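## Task

At the patch panel beneath the switch that has red port covers, take the free end of a patch lead and push it into port 19 until it clicks home. A loose plug sitting well away from the panel may count as failure. No lead may be left sharply kinked. Do not withdraw any other plug; even a small outward shift of one may count as failure. At the end, every lead must sit in each cable-manager ring it passes through: the other lead missing a ring is a failure, and the plugged lead missing one counts against the result. Anything held in place only by the robot is not done. Release and move the grippers away at the end.

## Robot and tools

Robot: two 6-joint arms, left_arm (the robot's own left, on the +y side) and right_arm, each with a parallel gripper. Joint order per arm is waist, shoulder, elbow, wrist pitch, wrist yaw, wrist roll, then the gripper opening. Stated joint ranges in radians: waist -2.880 to 2.880, shoulder 0.000 to 3.142, elbow 0.000 to 3.019, wrist pitch -1.693 to 1.571, wrist yaw -1.571 to 1.571, wrist roll -2.094 to 2.094. The real ends can differ from these by up to 0.019 rad.

Frame: one world frame for both arms. Origin on the floor under the centre of the robot's foot, +x forward, +y to the robot's left, +z up, metres. Gripper fingers point along the gripper's +z axis and open along its y axis. The reported end-effector point lies between the finger pads, about 1 cm back from the tips. Reported hand positions can be off, more so at long reach. Only the floor height is known.

Row format (used by execute_actions and move): one flat list of 14 numbers, each in [-1, 1], covering both arms even if one stays still. First the left_arm's 6 joint values and its opening, then the right_arm's 6 joint values and its opening. Joint values are scaled offsets, not poses: 1.0 equals 1.264 rad (waist), 1.32 (shoulder), 1.276 (elbow), 1.83 (wrist pitch), 1.686 (wrist yaw), 2.022 (wrist roll). Opening is absolute: +1 fully open, -1 closed.

execute_actions(actions): a list of up to 15 actions, run in sequence. Each action is a table of up to 15 rows, one row per control step of 1/30 s; if fewer than 15 rows, the last row repeats to fill 15 steps. Joint offsets in every row are measured from the joint angles at the start of that action, not from the previous row; for the first action, from the angles last reported. An empty list only returns the current state and images. If an action would drive a joint more than 0.019 rad outward past its range end, that action is rejected for both arms; a malformed action, or a first action failing this check, rejects the whole call and nothing moves. "joint sent to its limit" means a joint was clipped at its real end.

move(target, speed, blocking): target is one 14-number row; its joint offsets are taken from the Joint positions of the latest result that shows them. All joints follow synchronized paths, so the gripper tends to curve. speed (0.01 to 2 rad/s, default 0.5) caps the joint with farthest to go; paths last 0.5 to 10 s and stop short if longer. Paths ignore obstacles and the other arm, and faster moves strike harder; aiming past a contact presses harder. blocking=false returns after 0.5 s while motion continues; then use wait or stop before sending new rows or moves. The result adds a move: line giving the ending (done, off_target, moving, held, fault), limits=held or limits=none, and each arm's joint farthest from target.

wait(seconds): 0 to 10 s, arms hold their last command; returns early if a running move ends. stop(): brakes a running move; fingers keep going. zoom_image(camera, region): camera is cam_head_left, cam_head_right, cam_left_wrist or cam_right_wrist; region is [x0, y0, x1, y1] in that image's pixels, origin top-left, at most 504 by 504. finished_scene(scene): ends the given scene for good and reports success.

Cameras: head cameras are 896x504 pinhole, wrist cameras 504x504 fisheye. A calibration (K, distortion, T_world_to_cam) was supplied; real cameras may be off by a couple of degrees and millimetres, and wrist camera poses follow the reported joints.

Results: a state line per arm with end_effector_position (m) and end_effector_quat_wxyz; Joint positions and Joint velocities per arm (rad, rad/s) ending with finger gap in metres (0.094 fully open); Joint targets, which the joints are currently being driven toward; grip_measured, the opening on the command scale. "joint command not followed" means a clearance check altered or blocked joint targets on some steps. MOTOR HOT appears at 85 °C; at 100 °C an OVER-TEMPERATURE FAULT drops that arm. FAULT lines mark arm stops.

Motion notes: each step, a joint's target stays within a fixed lead of its measured angle (0.264 waist, 0.32 shoulder, 0.276 elbow, 0.33 wrist pitch, 0.186 wrist yaw, 0.522 wrist roll rad), and targets are scaled back if the gripper would jump more than 70 mm, so large offsets take several actions; send the remainder next. Arms sag under zero offsets; re-command toward the wanted angles. The robot holds its last command while you compose a reply.

Gripping: to hold, command an opening about 0.03 below grip_measured; smaller differences grip more lightly. Readings may be off by about 1 mm. Pad force tops out around 50 to 62 N.

Avoid: arms colliding or pressing each other, drops, slips, slams, hard pushes, unplugging or nudging other plugs outward, tightly bent leads, and leaving the plug unlatched. Release and withdraw before ending.

Each tool is called as a command line: name --argument value for each argument, lists and objects as JSON in quotes; but a table of rows of numbers goes row by row, as --pt "numbers of a row", without its own name.

## Session

execute_actions --actions '[]'

Scene clock: 0.00 s.
left_arm: end_effector_position=(+0.6857, +0.3634, +1.2115) grip_measured=+1.000 end_effector_quat_wxyz=(+0.265, -0.010, +0.964, +0.001) | right_arm: end_effector_position=(+0.6833, -0.3624, +1.2080) grip_measured=+1.000 end_effector_quat_wxyz=(+0.252, +0.004, +0.968, -0.006)
Joint positions: left_arm=[ 0.453  1.488  0.985 -0.186 -0.501  0.144  0.094] | right_arm=[-0.449  1.497  0.995 -0.217  0.514 -0.142  0.094]
Joint velocities: left_arm=[ 0.005 -0.015  0.007 -0.002  0.022 -0.066  0.   ] | right_arm=[-0.024 -0.005 -0.002 -0.002 -0.051 -0.037  0.   ]
Motor temperatures (°C, as the motors report them): left_arm=[26 29 28 28 25 26] | right_arm=[26 26 26 27 27 27]
Joint targets: left_arm=[0.449 1.481 1.009 -0.182 -0.500 0.144] | right_arm=[-0.451 1.501 1.012 -0.215 0.514 -0.142]

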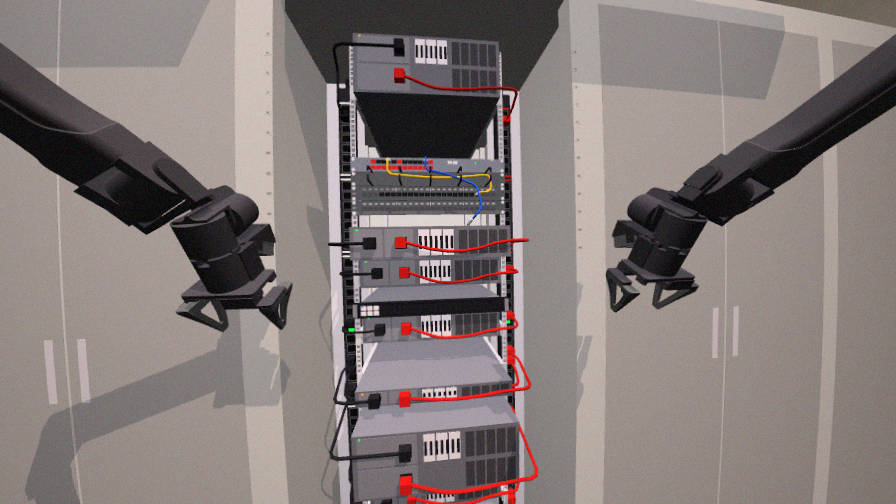

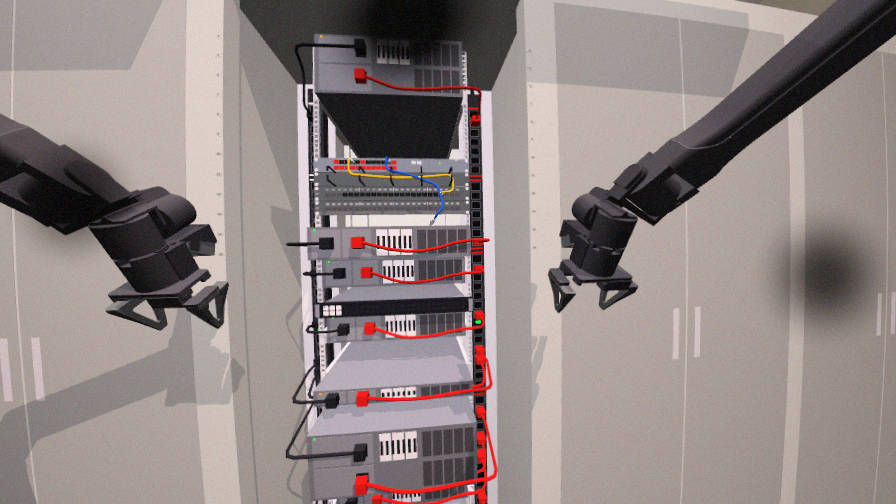

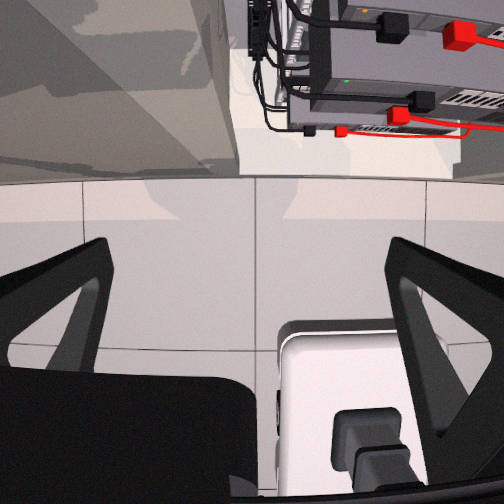

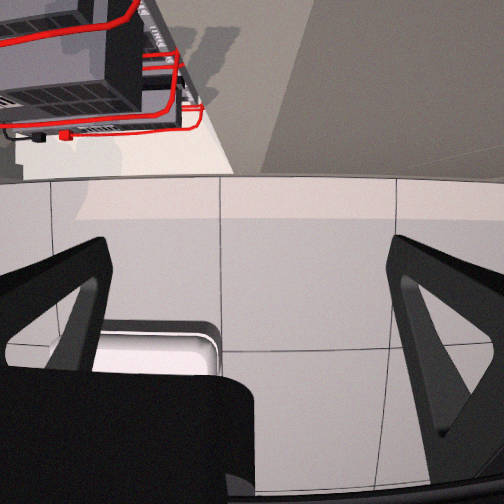

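zoom_image --camera "cam_head_left" --region '[340, 140, 520, 240]'

zoom_image --camera "cam_head_right" --region '[300, 140, 480, 240]'

Region (340, 140, 520, 240) of cam_head_left's 896x504 image, scaled by 2.800, with more detail than that image has.

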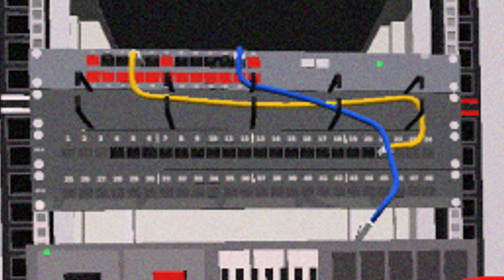

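Region (300, 140, 480, 240) of cam_head_right's 896x504 image, scaled by 2.800, with more detail than that image has.

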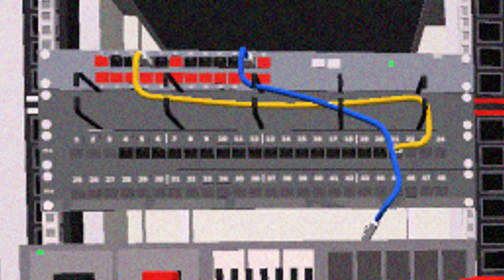

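move --target '[0,0,0,0,0,0,1, 0.355,0,0,0,-0.305,0.07,1]' --speed 0.6

Scene clock: 3.23 s.
left_arm: end_effector_position=(+0.6857, +0.3634, +1.2115) grip_measured=+1.000 end_effector_quat_wxyz=(+0.265, -0.010, +0.964, +0.001) | right_arm: end_effector_position=(+0.5971, -0.0720, +1.3688) grip_measured=+1.000 end_effector_quat_wxyz=(+0.297, -0.183, +0.862, +0.366)
Joint positions: left_arm=[ 0.453  1.488  0.985 -0.186 -0.501  0.144  0.094] | right_arm=[ 0.007  1.497  0.995 -0.217  0.001 -0.015  0.094]
Joint velocities: left_arm=[-0.005 -0.005 -0.012 -0.007  0.007  0.022  0.   ] | right_arm=[-0.005 -0.005 -0.017 -0.022 -0.022 -0.066  0.   ]
Motor temperatures (°C, as the motors report them): left_arm=[26 29 28 28 25 26] | right_arm=[26 26 26 27 27 27]
Joint targets: left_arm=[0.453 1.488 0.985 -0.186 -0.501 0.144] | right_arm=[0.000 1.497 0.995 -0.217 -0.000 -0.000]
move: done; limits=none; left_arm: farthest joint: the waist, 0.000 radians from its target (0.000 radians at the start); right_arm: farthest joint: the wrist roll, 0.015 radians from its target (0.141 radians at the start)
camera_calibration (this result's frames):
cam_right_wrist: T_world_to_cam=[[0.530387, -0.670171, -0.519193, 0.343421], [-0.83619, -0.514382, -0.190257, 0.725422], [-0.139559, 0.535053, -0.833211, 1.38513], [0, 0, 0, 1]] pos_world=[0.617752, -0.137824, 1.47042]

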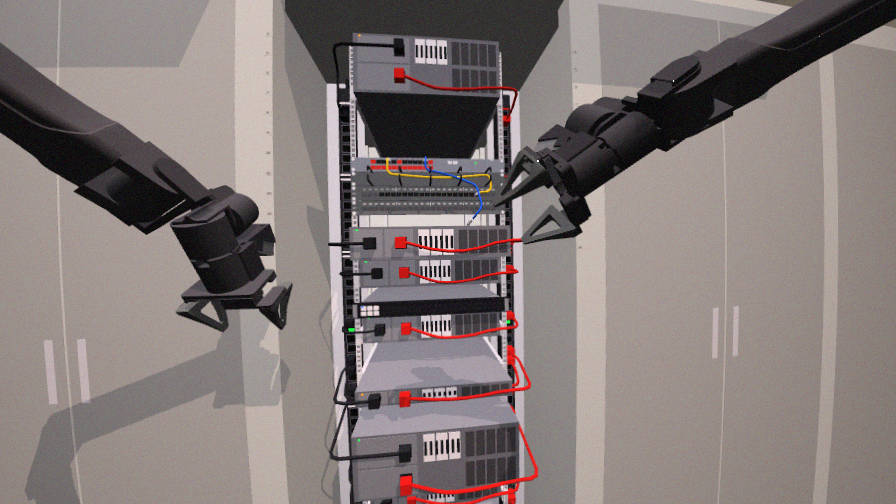

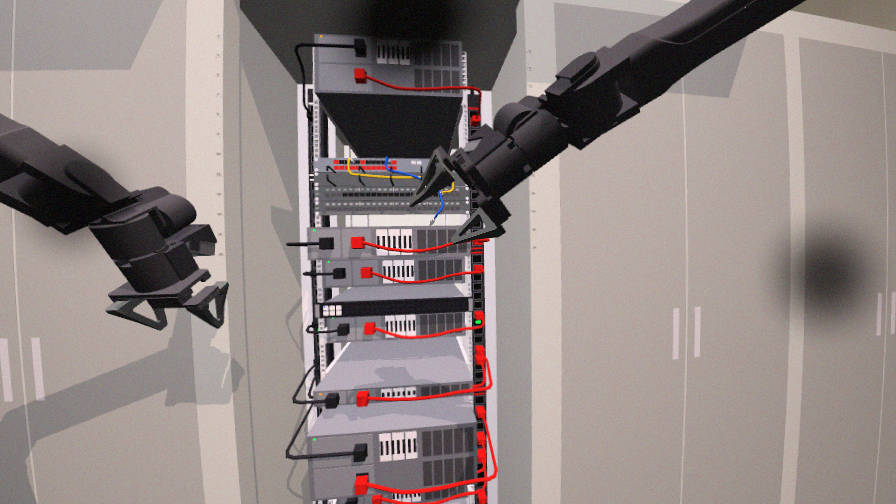

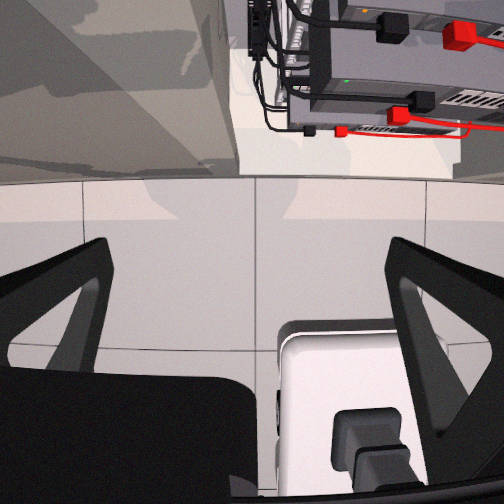

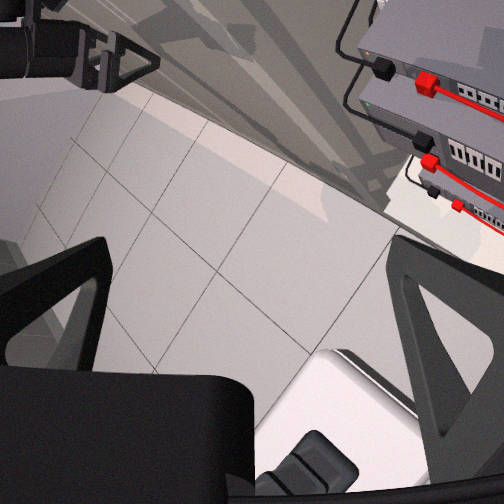

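move --target '[0,0,0,0,0,0,1, 0,0,0,0.392,0,0,1]' --speed 0.8

move --target '[0,0,0,0,0,0,1, 0,0,0.3,0,0,0,1]' --speed 0.6

move --target '[0,0,0,0,0,0,1, 0,0.2,0,0,0,0,1]' --speed 0.5

Scene clock: 5.63 s.
left_arm: end_effector_position=(+0.6857, +0.3634, +1.2115) grip_measured=+1.000 end_effector_quat_wxyz=(+0.265, -0.010, +0.964, +0.001) | right_arm: end_effector_position=(+0.6950, -0.0998, +1.4994) grip_measured=+1.000 end_effector_quat_wxyz=(+0.572, -0.046, +0.713, +0.403)
Joint positions: left_arm=[ 0.453  1.488  0.985 -0.186 -0.501  0.144  0.094] | right_arm=[ 0.007  1.497  0.993  0.476  0.001 -0.014  0.094]
Joint velocities: left_arm=[-0.024 -0.005 -0.002 -0.012 -0.037  0.066  0.   ] | right_arm=[ 0.015 -0.005 -0.012  0.012 -0.037 -0.095  0.   ]
Motor temperatures (°C, as the motors report them): left_arm=[26 29 28 28 25 26] | right_arm=[26 26 27 27 27 27]
Joint targets: left_arm=[0.453 1.488 0.985 -0.186 -0.501 0.144] | right_arm=[0.007 1.497 0.995 0.500 0.001 -0.015]
move: off_target (right_arm); limits=none; left_arm: farthest joint: the waist, 0.000 radians from its target (0.000 radians at the start); right_arm: farthest joint: the wrist pitch, 0.025 radians from its target (0.717 radians at the start)
camera_calibration (this result's frames):
cam_right_wrist: T_world_to_cam=[[0.520662, -0.676127, -0.521308, 0.350001], [-0.738259, -0.0498633, -0.672672, 1.51942], [0.428818, 0.735095, -0.525119, 0.685512], [0, 0, 0, 1]] pos_world=[0.645535, -0.191508, 1.56451]

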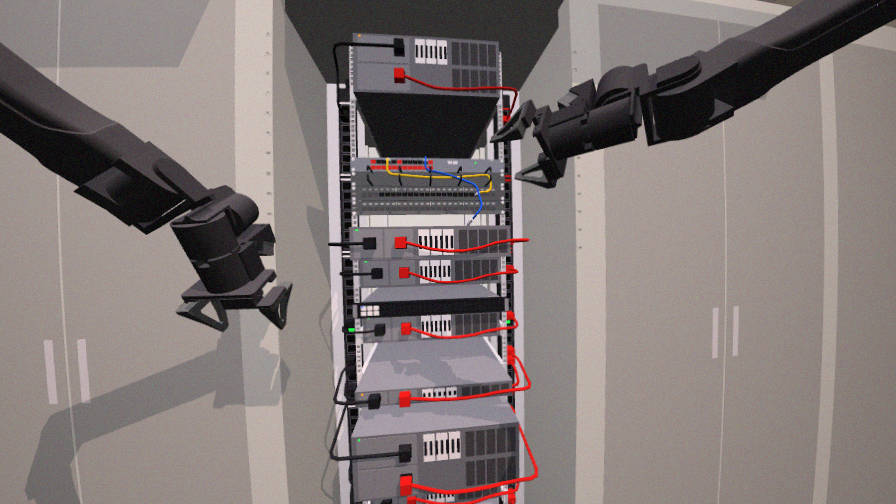

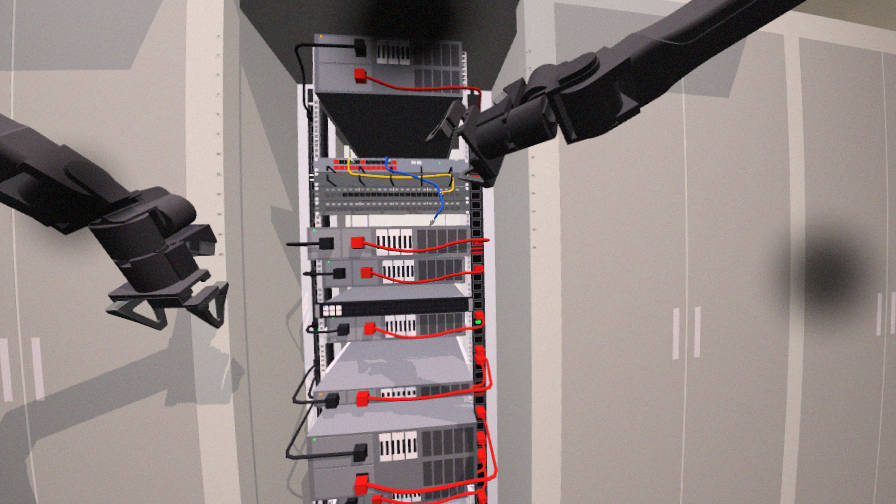

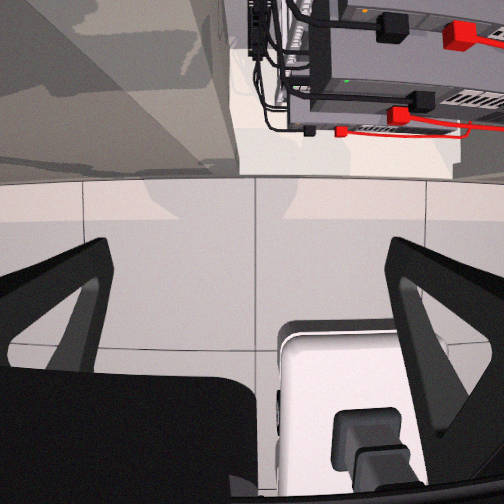

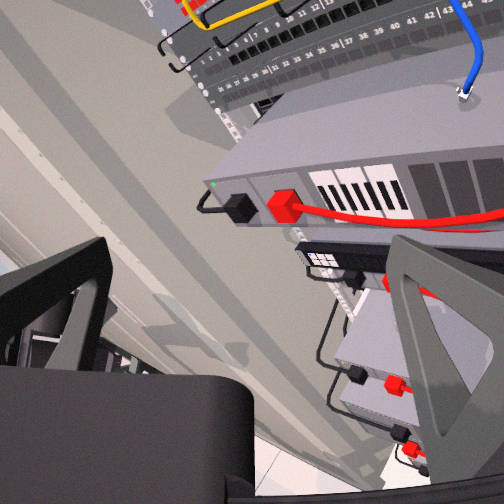

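Scene clock: 6.70 s.
left_arm: end_effector_position=(+0.6857, +0.3634, +1.2115) grip_measured=+1.000 end_effector_quat_wxyz=(+0.265, -0.010, +0.964, +0.001) | right_arm: end_effector_position=(+0.7883, -0.1721, +1.6810) grip_measured=+1.000 end_effector_quat_wxyz=(+0.690, +0.027, +0.601, +0.403)
Joint positions: left_arm=[ 0.453  1.488  0.985 -0.186 -0.501  0.144  0.094] | right_arm=[ 0.007  1.495  1.347  0.476  0.001 -0.014  0.094]
Joint velocities: left_arm=[-0.005  0.005  0.002 -0.017 -0.037 -0.007  0.   ] | right_arm=[ 0.005 -0.005  0.002  0.017 -0.037  0.037  0.   ]
Motor temperatures (°C, as the motors report them): left_arm=[26 30 29 28 25 26] | right_arm=[26 26 27 27 27 27]
Joint targets: left_arm=[0.453 1.488 0.985 -0.186 -0.501 0.144] | right_arm=[0.007 1.497 1.376 0.476 0.001 -0.014]
move: off_target (right_arm); limits=none; left_arm: farthest joint: the waist, 0.000 radians from its target (0.000 radians at the start); right_arm: farthest joint: the elbow, 0.028 radians from its target (0.383 radians at the start)
camera_calibration (this result's frames):
cam_right_wrist: T_world_to_cam=[[0.515975, -0.677297, -0.524441, 0.355969], [-0.544859, 0.212922, -0.811044, 1.83221], [0.660983, 0.704225, -0.259169, 0.158587], [0, 0, 0, 1]] pos_world=[0.709801, -0.260701, 1.71379]

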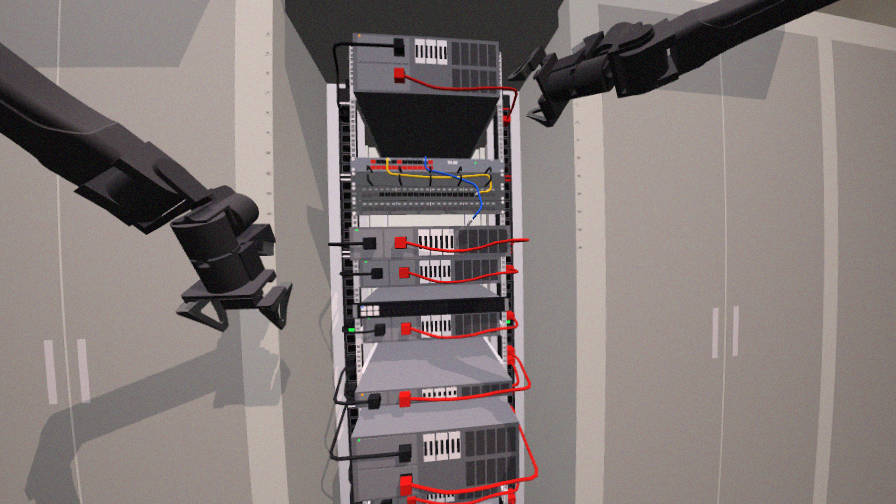

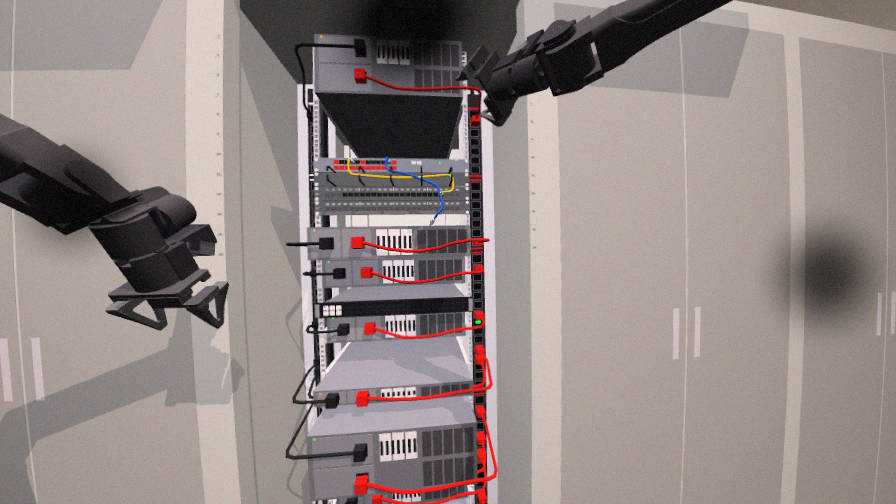

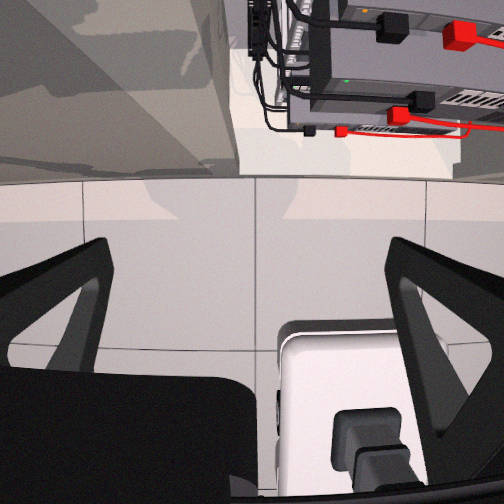

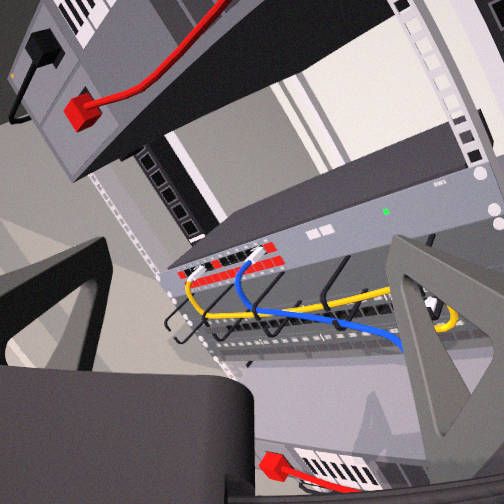

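Scene clock: 7.77 s.
left_arm: end_effector_position=(+0.6857, +0.3634, +1.2115) grip_measured=+1.000 end_effector_quat_wxyz=(+0.265, -0.010, +0.964, +0.001) | right_arm: end_effector_position=(+0.7890, -0.0372, +1.5134) grip_measured=+1.000 end_effector_quat_wxyz=(+0.597, -0.032, +0.693, +0.404)
Joint positions: left_arm=[ 0.453  1.488  0.985 -0.186 -0.501  0.144  0.094] | right_arm=[ 0.007  1.767  1.333  0.476  0.001 -0.014  0.094]
Joint velocities: left_arm=[-0.015 -0.015 -0.022 -0.002 -0.095  0.037  0.   ] | right_arm=[-0.024 -0.005  0.002 -0.022 -0.007  0.037  0.   ]
Motor temperatures (°C, as the motors report them): left_arm=[26 30 29 28 25 26] | right_arm=[26 26 27 27 27 27]
Joint targets: left_arm=[0.453 1.488 0.985 -0.186 -0.501 0.144] | right_arm=[0.007 1.759 1.348 0.476 0.001 -0.014]
move: done; limits=none; left_arm: farthest joint: the waist, 0.000 radians from its target (0.000 radians at the start); right_arm: farthest joint: the elbow, 0.014 radians from its target (0.000 radians at the start)
camera_calibration (this result's frames):
cam_right_wrist: T_world_to_cam=[[0.519713, -0.67647, -0.521811, 0.352175], [-0.70727, 0.0019398, -0.706941, 1.63078], [0.479236, 0.736468, -0.477439, 0.49467], [0, 0, 0, 1]] pos_world=[0.733309, -0.129236, 1.57281]

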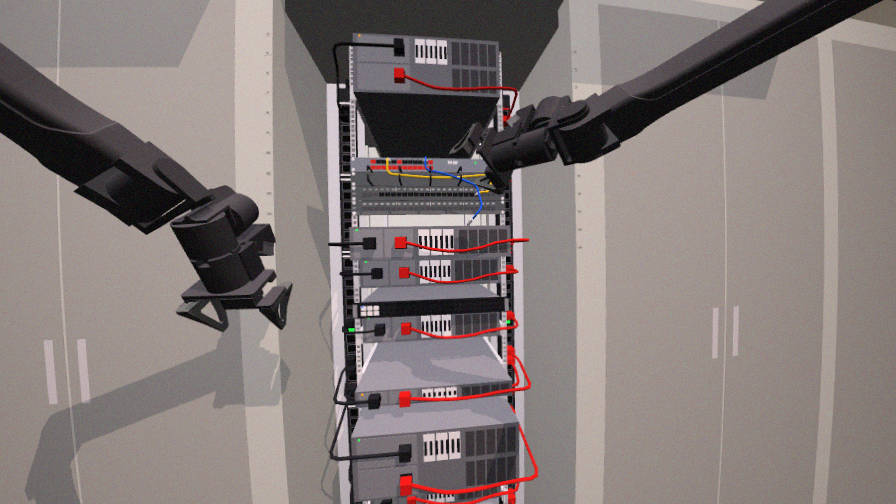

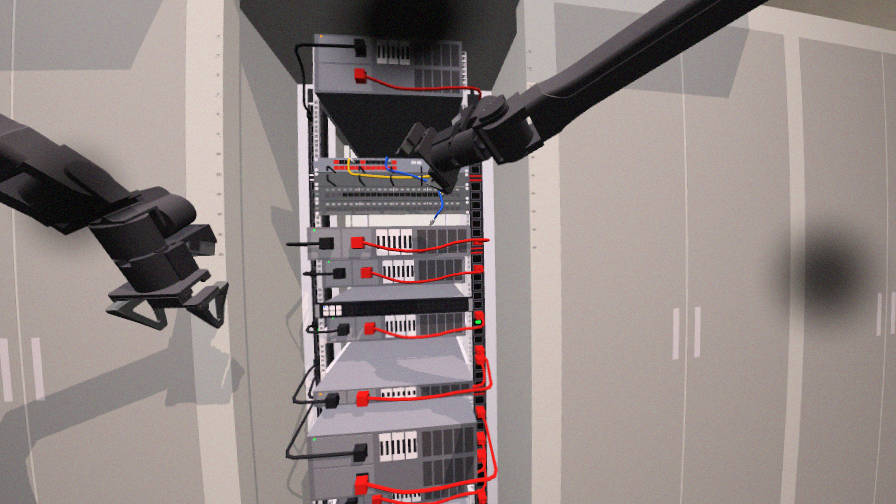

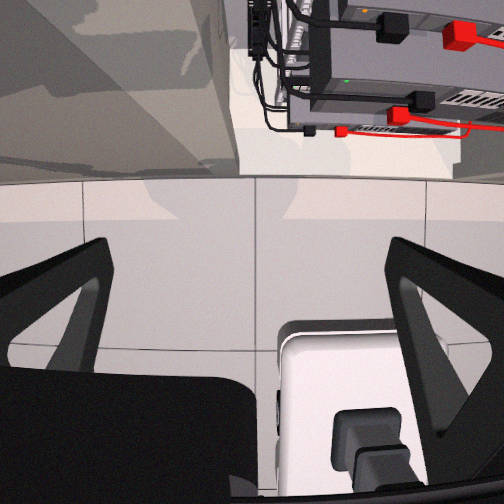

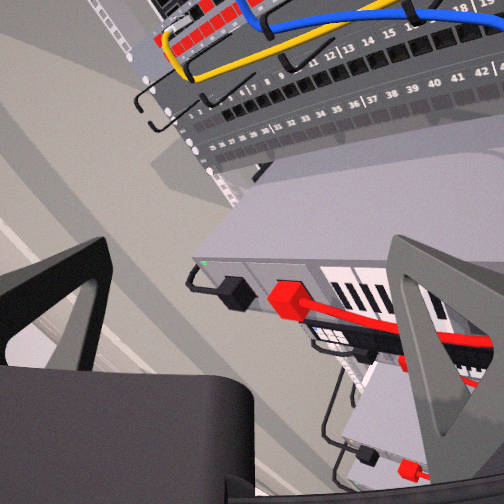

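move --target '[0,0,0,0,0,0,1, -0.035,0.210,0.117,0.279,0.304,-0.311,1]' --speed 0.6

Scene clock: 13.33 s.
left_arm: end_effector_position=(+0.6857, +0.3634, +1.2115) grip_measured=+1.000 end_effector_quat_wxyz=(+0.265, -0.010, +0.964, +0.001) | right_arm: end_effector_position=(+0.8497, -0.0834, +1.4402) grip_measured=+1.000 end_effector_quat_wxyz=(+0.710, +0.006, +0.704, +0.018)
Joint positions: left_arm=[ 0.453  1.488  0.985 -0.186 -0.501  0.144  0.094] | right_arm=[-0.016  2.024  1.443  0.964  0.51  -0.629  0.094]
Joint velocities: left_arm=[-0.005 -0.005 -0.007 -0.002 -0.066 -0.037  0.   ] | right_arm=[ 0.005 -0.005 -0.012 -0.002 -0.022 -0.066  0.   ]
Motor temperatures (°C, as the motors report them): left_arm=[26 30 29 28 25 26] | right_arm=[26 27 28 27 27 27]
Joint targets: left_arm=[0.453 1.488 0.985 -0.186 -0.501 0.144] | right_arm=[-0.037 2.044 1.482 0.986 0.514 -0.643]
move: off_target (right_arm); limits=none; left_arm: farthest joint: the waist, 0.000 radians from its target (0.000 radians at the start); right_arm: farthest joint: the elbow, 0.040 radians from its target (0.149 radians at the start)
camera_calibration (this result's frames):
cam_right_wrist: T_world_to_cam=[[0.0100117, -0.999331, -0.0351676, -0.0435012], [-0.585845, 0.0226393, -0.810107, 1.66915], [0.810361, 0.0287133, -0.585227, 0.279494], [0, 0, 0, 1]] pos_world=[0.751805, -0.0892856, 1.51422]

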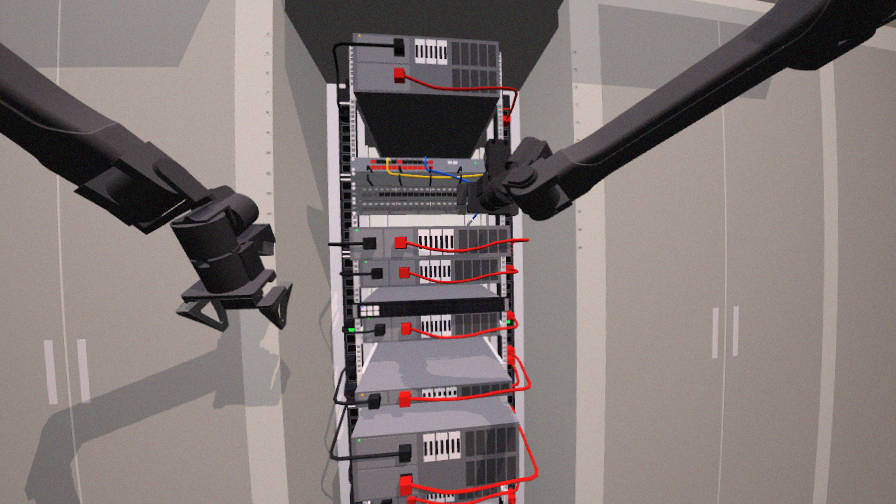

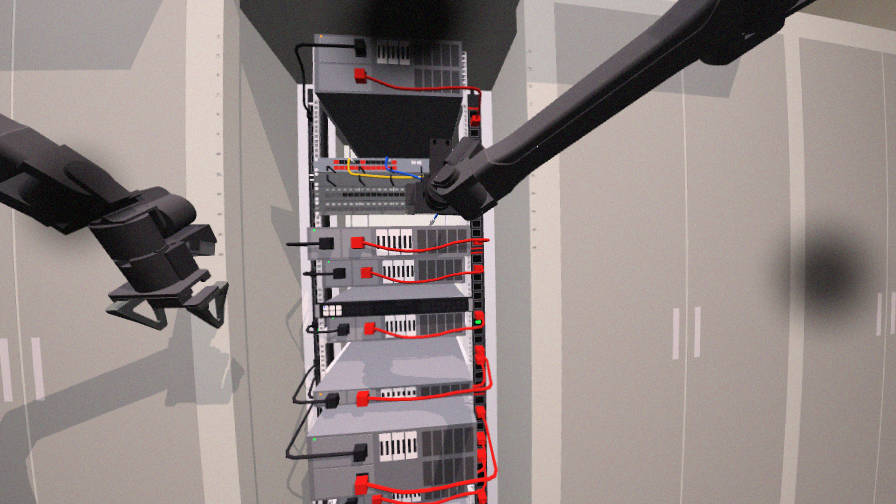

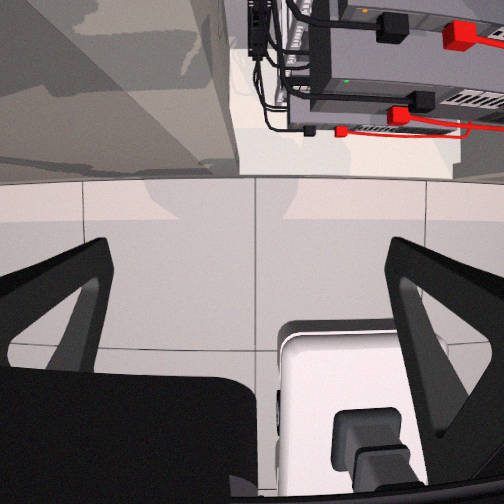

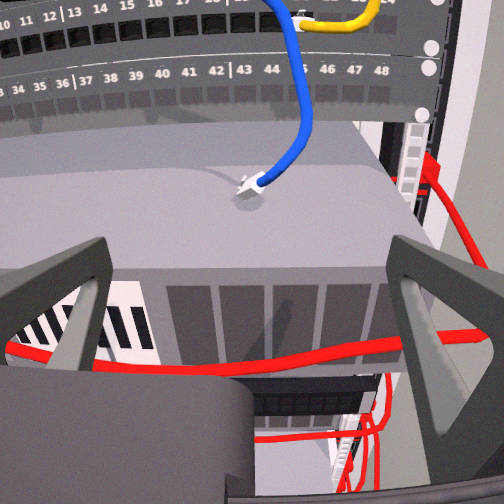

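zoom_image --camera "cam_right_wrist" --region '[190, 0, 390, 220]'

Region (190, 0, 390, 220) of cam_right_wrist's 504x504 image, scaled by 2.291, with more detail than that image has; it fills the left 458 columns of this view, and the rest is white.

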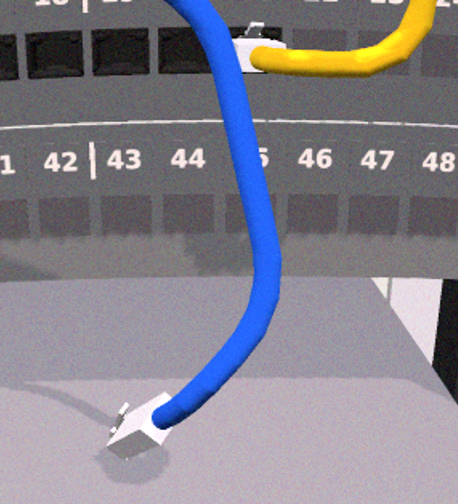

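move --target '[0,0,0,0,0,0,1, -0.040,0.056,0.308,-0.373,0.109,0.450,-0.15]' --speed 0.6

Scene clock: 24.23 s.
left_arm: end_effector_position=(+0.6857, +0.3634, +1.2115) grip_measured=+1.000 end_effector_quat_wxyz=(+0.265, -0.010, +0.964, +0.001) | right_arm: end_effector_position=(+0.9256, -0.0896, +1.4305) grip_measured=-0.148 end_effector_quat_wxyz=(+0.538, +0.288, +0.766, +0.202)
Joint positions: left_arm=[ 0.453  1.488  0.985 -0.186 -0.501  0.144  0.094] | right_arm=[-0.043  2.066  1.794  0.298  0.689  0.266  0.04 ]
Joint velocities: left_arm=[-0.005  0.005  0.002  0.012  0.022  0.051  0.   ] | right_arm=[-0.005  0.005  0.002  0.002  0.022 -0.081  0.   ]
Motor temperatures (°C, as the motors report them): left_arm=[26 30 29 28 25 26] | right_arm=[27 28 30 27 27 27]
Joint targets: left_arm=[0.453 1.488 0.985 -0.186 -0.501 0.144] | right_arm=[-0.067 2.097 1.836 0.281 0.693 0.281]
move: off_target (right_arm); limits=none; left_arm: farthest joint: the waist, 0.000 radians from its target (0.000 radians at the start); right_arm: farthest joint: the elbow, 0.042 radians from its target (0.393 radians at the start)
camera_calibration (this result's frames):
cam_right_wrist: T_world_to_cam=[[-0.231908, -0.752073, -0.616932, 1.02741], [-0.760745, 0.535469, -0.366798, 1.2796], [0.606206, 0.384264, -0.696315, 0.592174], [0, 0, 0, 1]] pos_world=[0.852732, -0.140044, 1.51554]

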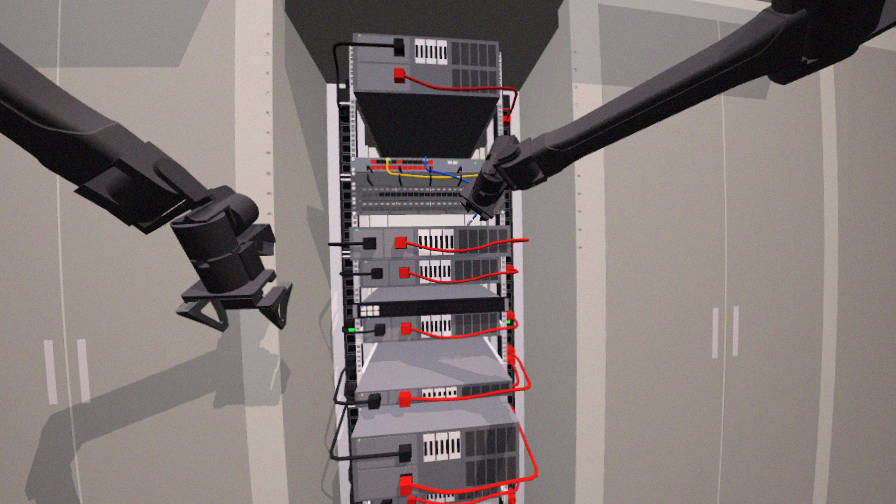

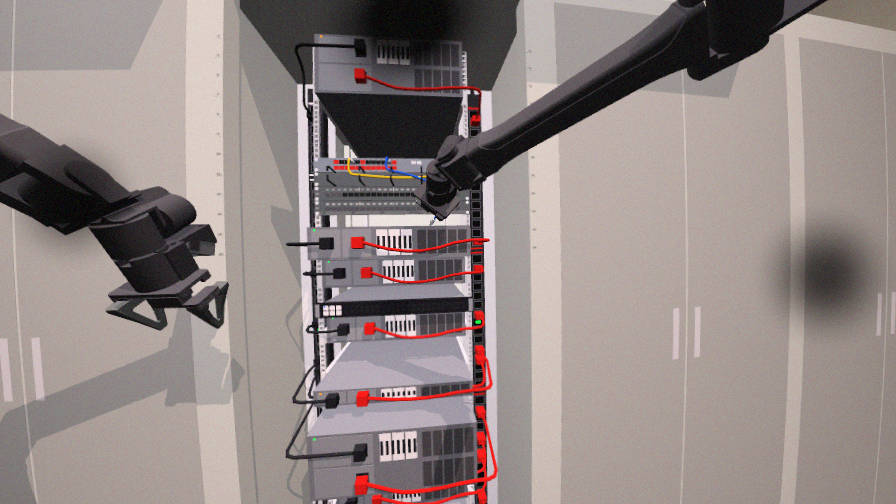

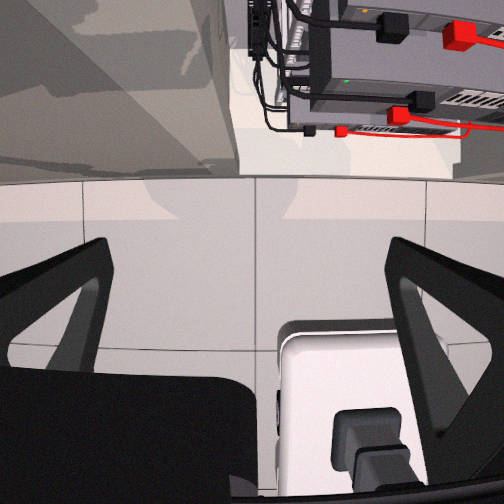

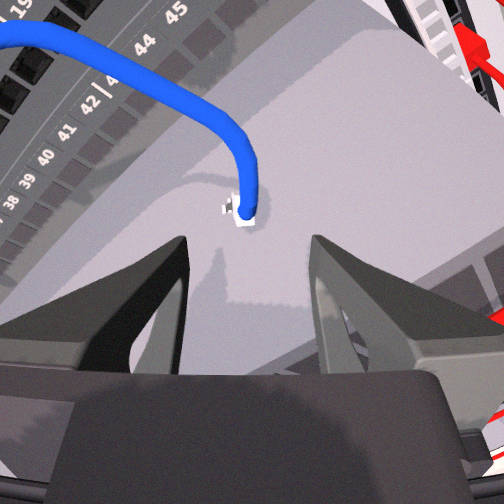

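move --target '[0,0,0,0,0,0,1, 0,-0.115,-0.215,0.07,0,0,-0.36]' --speed 0.5

Scene clock: 27.93 s.
left_arm: end_effector_position=(+0.6857, +0.3634, +1.2115) grip_measured=+1.000 end_effector_quat_wxyz=(+0.265, -0.010, +0.964, +0.001) | right_arm: end_effector_position=(+0.8686, -0.1158, +1.4133) grip_measured=-0.358 end_effector_quat_wxyz=(+0.532, +0.282, +0.774, +0.199)
Joint positions: left_arm=[ 0.453  1.488  0.985 -0.186 -0.501  0.144  0.094] | right_arm=[-0.043  1.925  1.521  0.405  0.688  0.267  0.03 ]
Joint velocities: left_arm=[-0.005 -0.005  0.012 -0.002  0.037  0.022  0.   ] | right_arm=[-0.005  0.005 -0.002  0.002  0.051  0.051 -0.   ]
Motor temperatures (°C, as the motors report them): left_arm=[26 30 29 28 25 26] | right_arm=[27 28 30 27 27 27]
Joint targets: left_arm=[0.453 1.488 0.985 -0.186 -0.501 0.144] | right_arm=[-0.043 1.914 1.520 0.427 0.689 0.267]
move: off_target (right_arm); limits=none; left_arm: farthest joint: the waist, 0.000 radians from its target (0.000 radians at the start); right_arm: farthest joint: the wrist pitch, 0.021 radians from its target (0.128 radians at the start)
camera_calibration (this result's frames):
cam_right_wrist: T_world_to_cam=[[-0.231612, -0.762271, -0.6044, 0.964728], [-0.774579, 0.520384, -0.359483, 1.24388], [0.588543, 0.384895, -0.710967, 0.660964], [0, 0, 0, 1]] pos_world=[0.797921, -0.166312, 1.50016]

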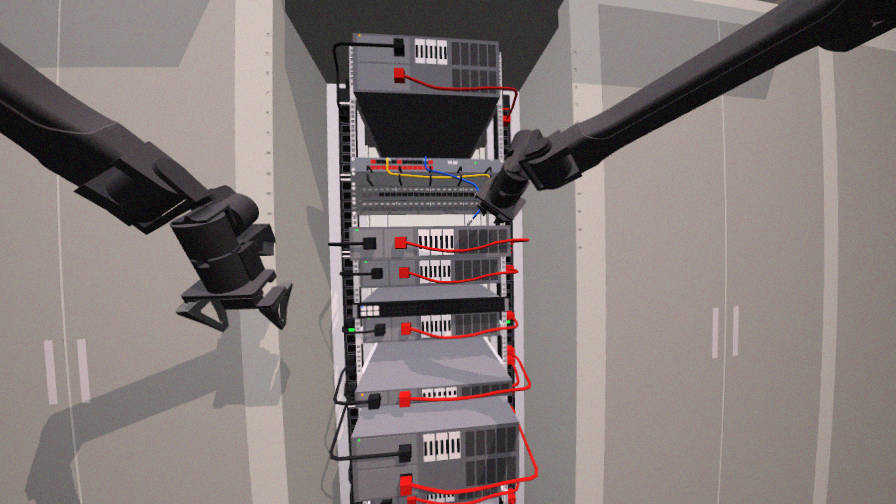

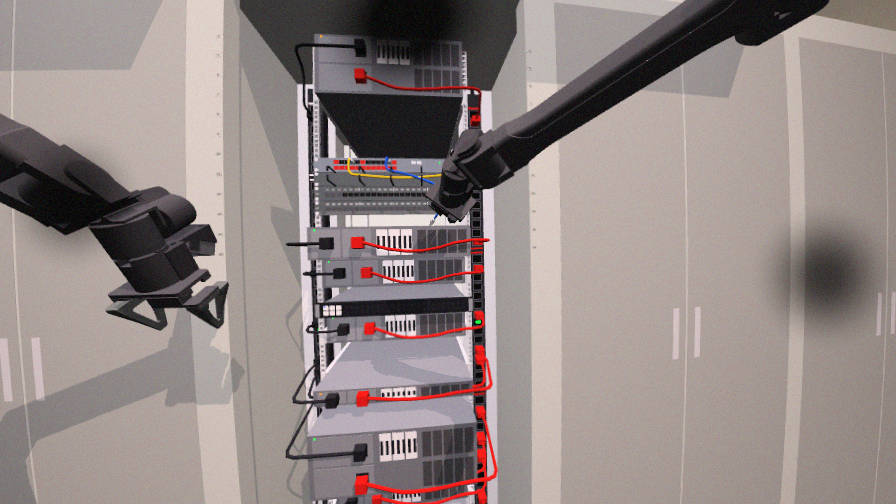

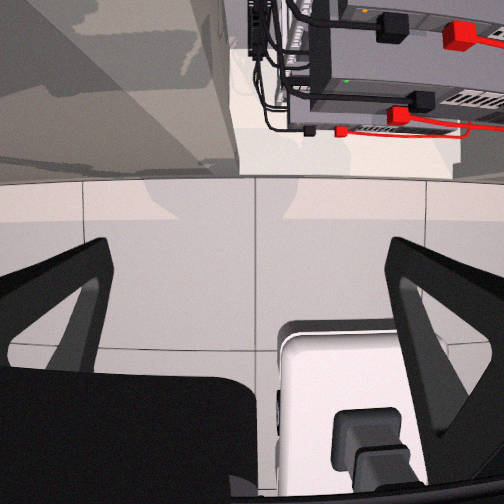

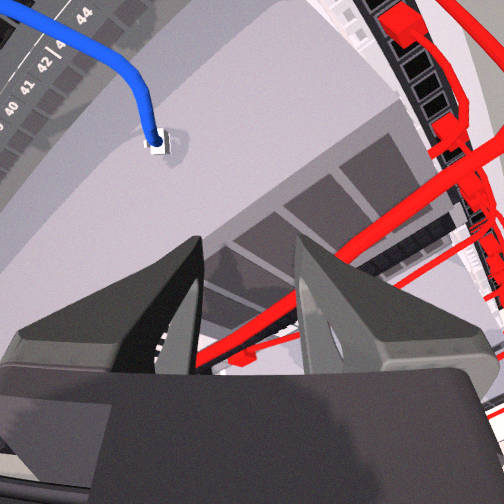

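move --target '[0,0,0,0,0,0,1, -0.161,-0.058,0.193,-0.323,-0.466,-0.677,-0.36]' --speed 0.7

Scene clock: 30.97 s.
left_arm: end_effector_position=(+0.6857, +0.3634, +1.2115) grip_measured=+1.000 end_effector_quat_wxyz=(+0.265, -0.010, +0.964, +0.001) | right_arm: end_effector_position=(+0.9089, -0.1332, +1.4299) grip_measured=-0.359 end_effector_quat_wxyz=(+0.579, -0.453, +0.674, +0.074)
Joint positions: left_arm=[ 0.453  1.488  0.985 -0.186 -0.501  0.144  0.094] | right_arm=[-0.227  1.863  1.725 -0.169 -0.094 -1.087  0.03 ]
Joint velocities: left_arm=[-0.005 -0.005 -0.017  0.007 -0.066  0.066  0.   ] | right_arm=[ 0.005 -0.024 -0.002  0.017  0.022  0.007 -0.001]
Motor temperatures (°C, as the motors report them): left_arm=[26 30 30 28 25 26] | right_arm=[27 28 30 27 28 27]
Joint targets: left_arm=[0.453 1.488 0.985 -0.186 -0.501 0.144] | right_arm=[-0.246 1.849 1.768 -0.186 -0.098 -1.102]
move: off_target (right_arm); limits=none; left_arm: farthest joint: the waist, 0.000 radians from its target (0.000 radians at the start); right_arm: farthest joint: the elbow, 0.042 radians from its target (0.246 radians at the start)
camera_calibration (this result's frames):
cam_right_wrist: T_world_to_cam=[[0.690889, -0.583427, 0.426949, -1.31849], [-0.361156, -0.790112, -0.495268, 0.933936], [0.62629, 0.18798, -0.756587, 0.660418], [0, 0, 0, 1]] pos_world=[0.83461, -0.155472, 1.52514]

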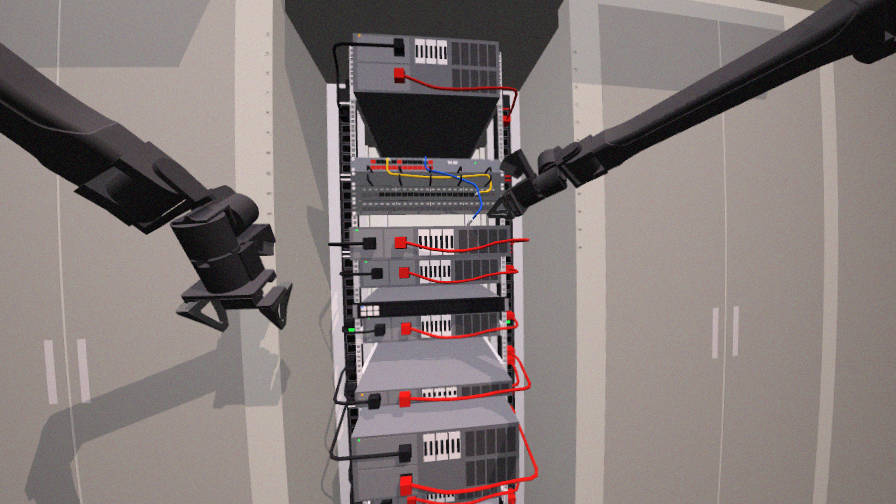

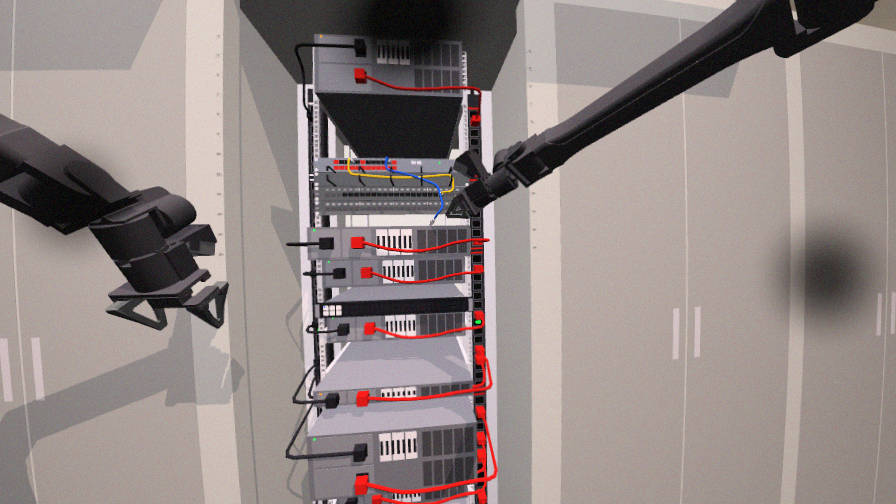

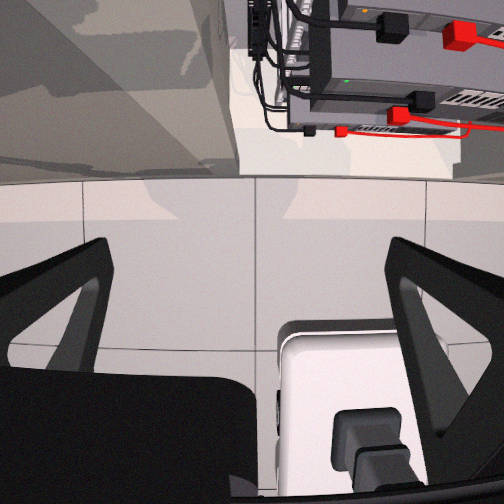

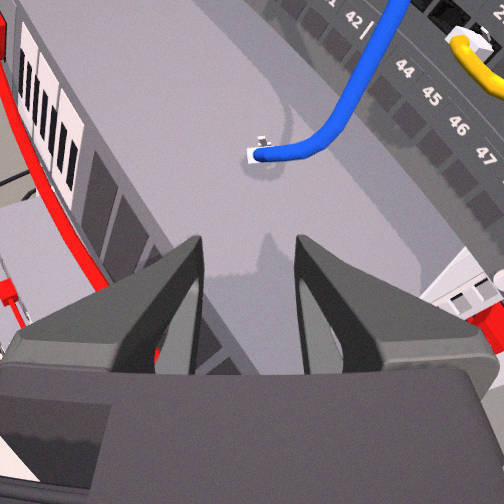

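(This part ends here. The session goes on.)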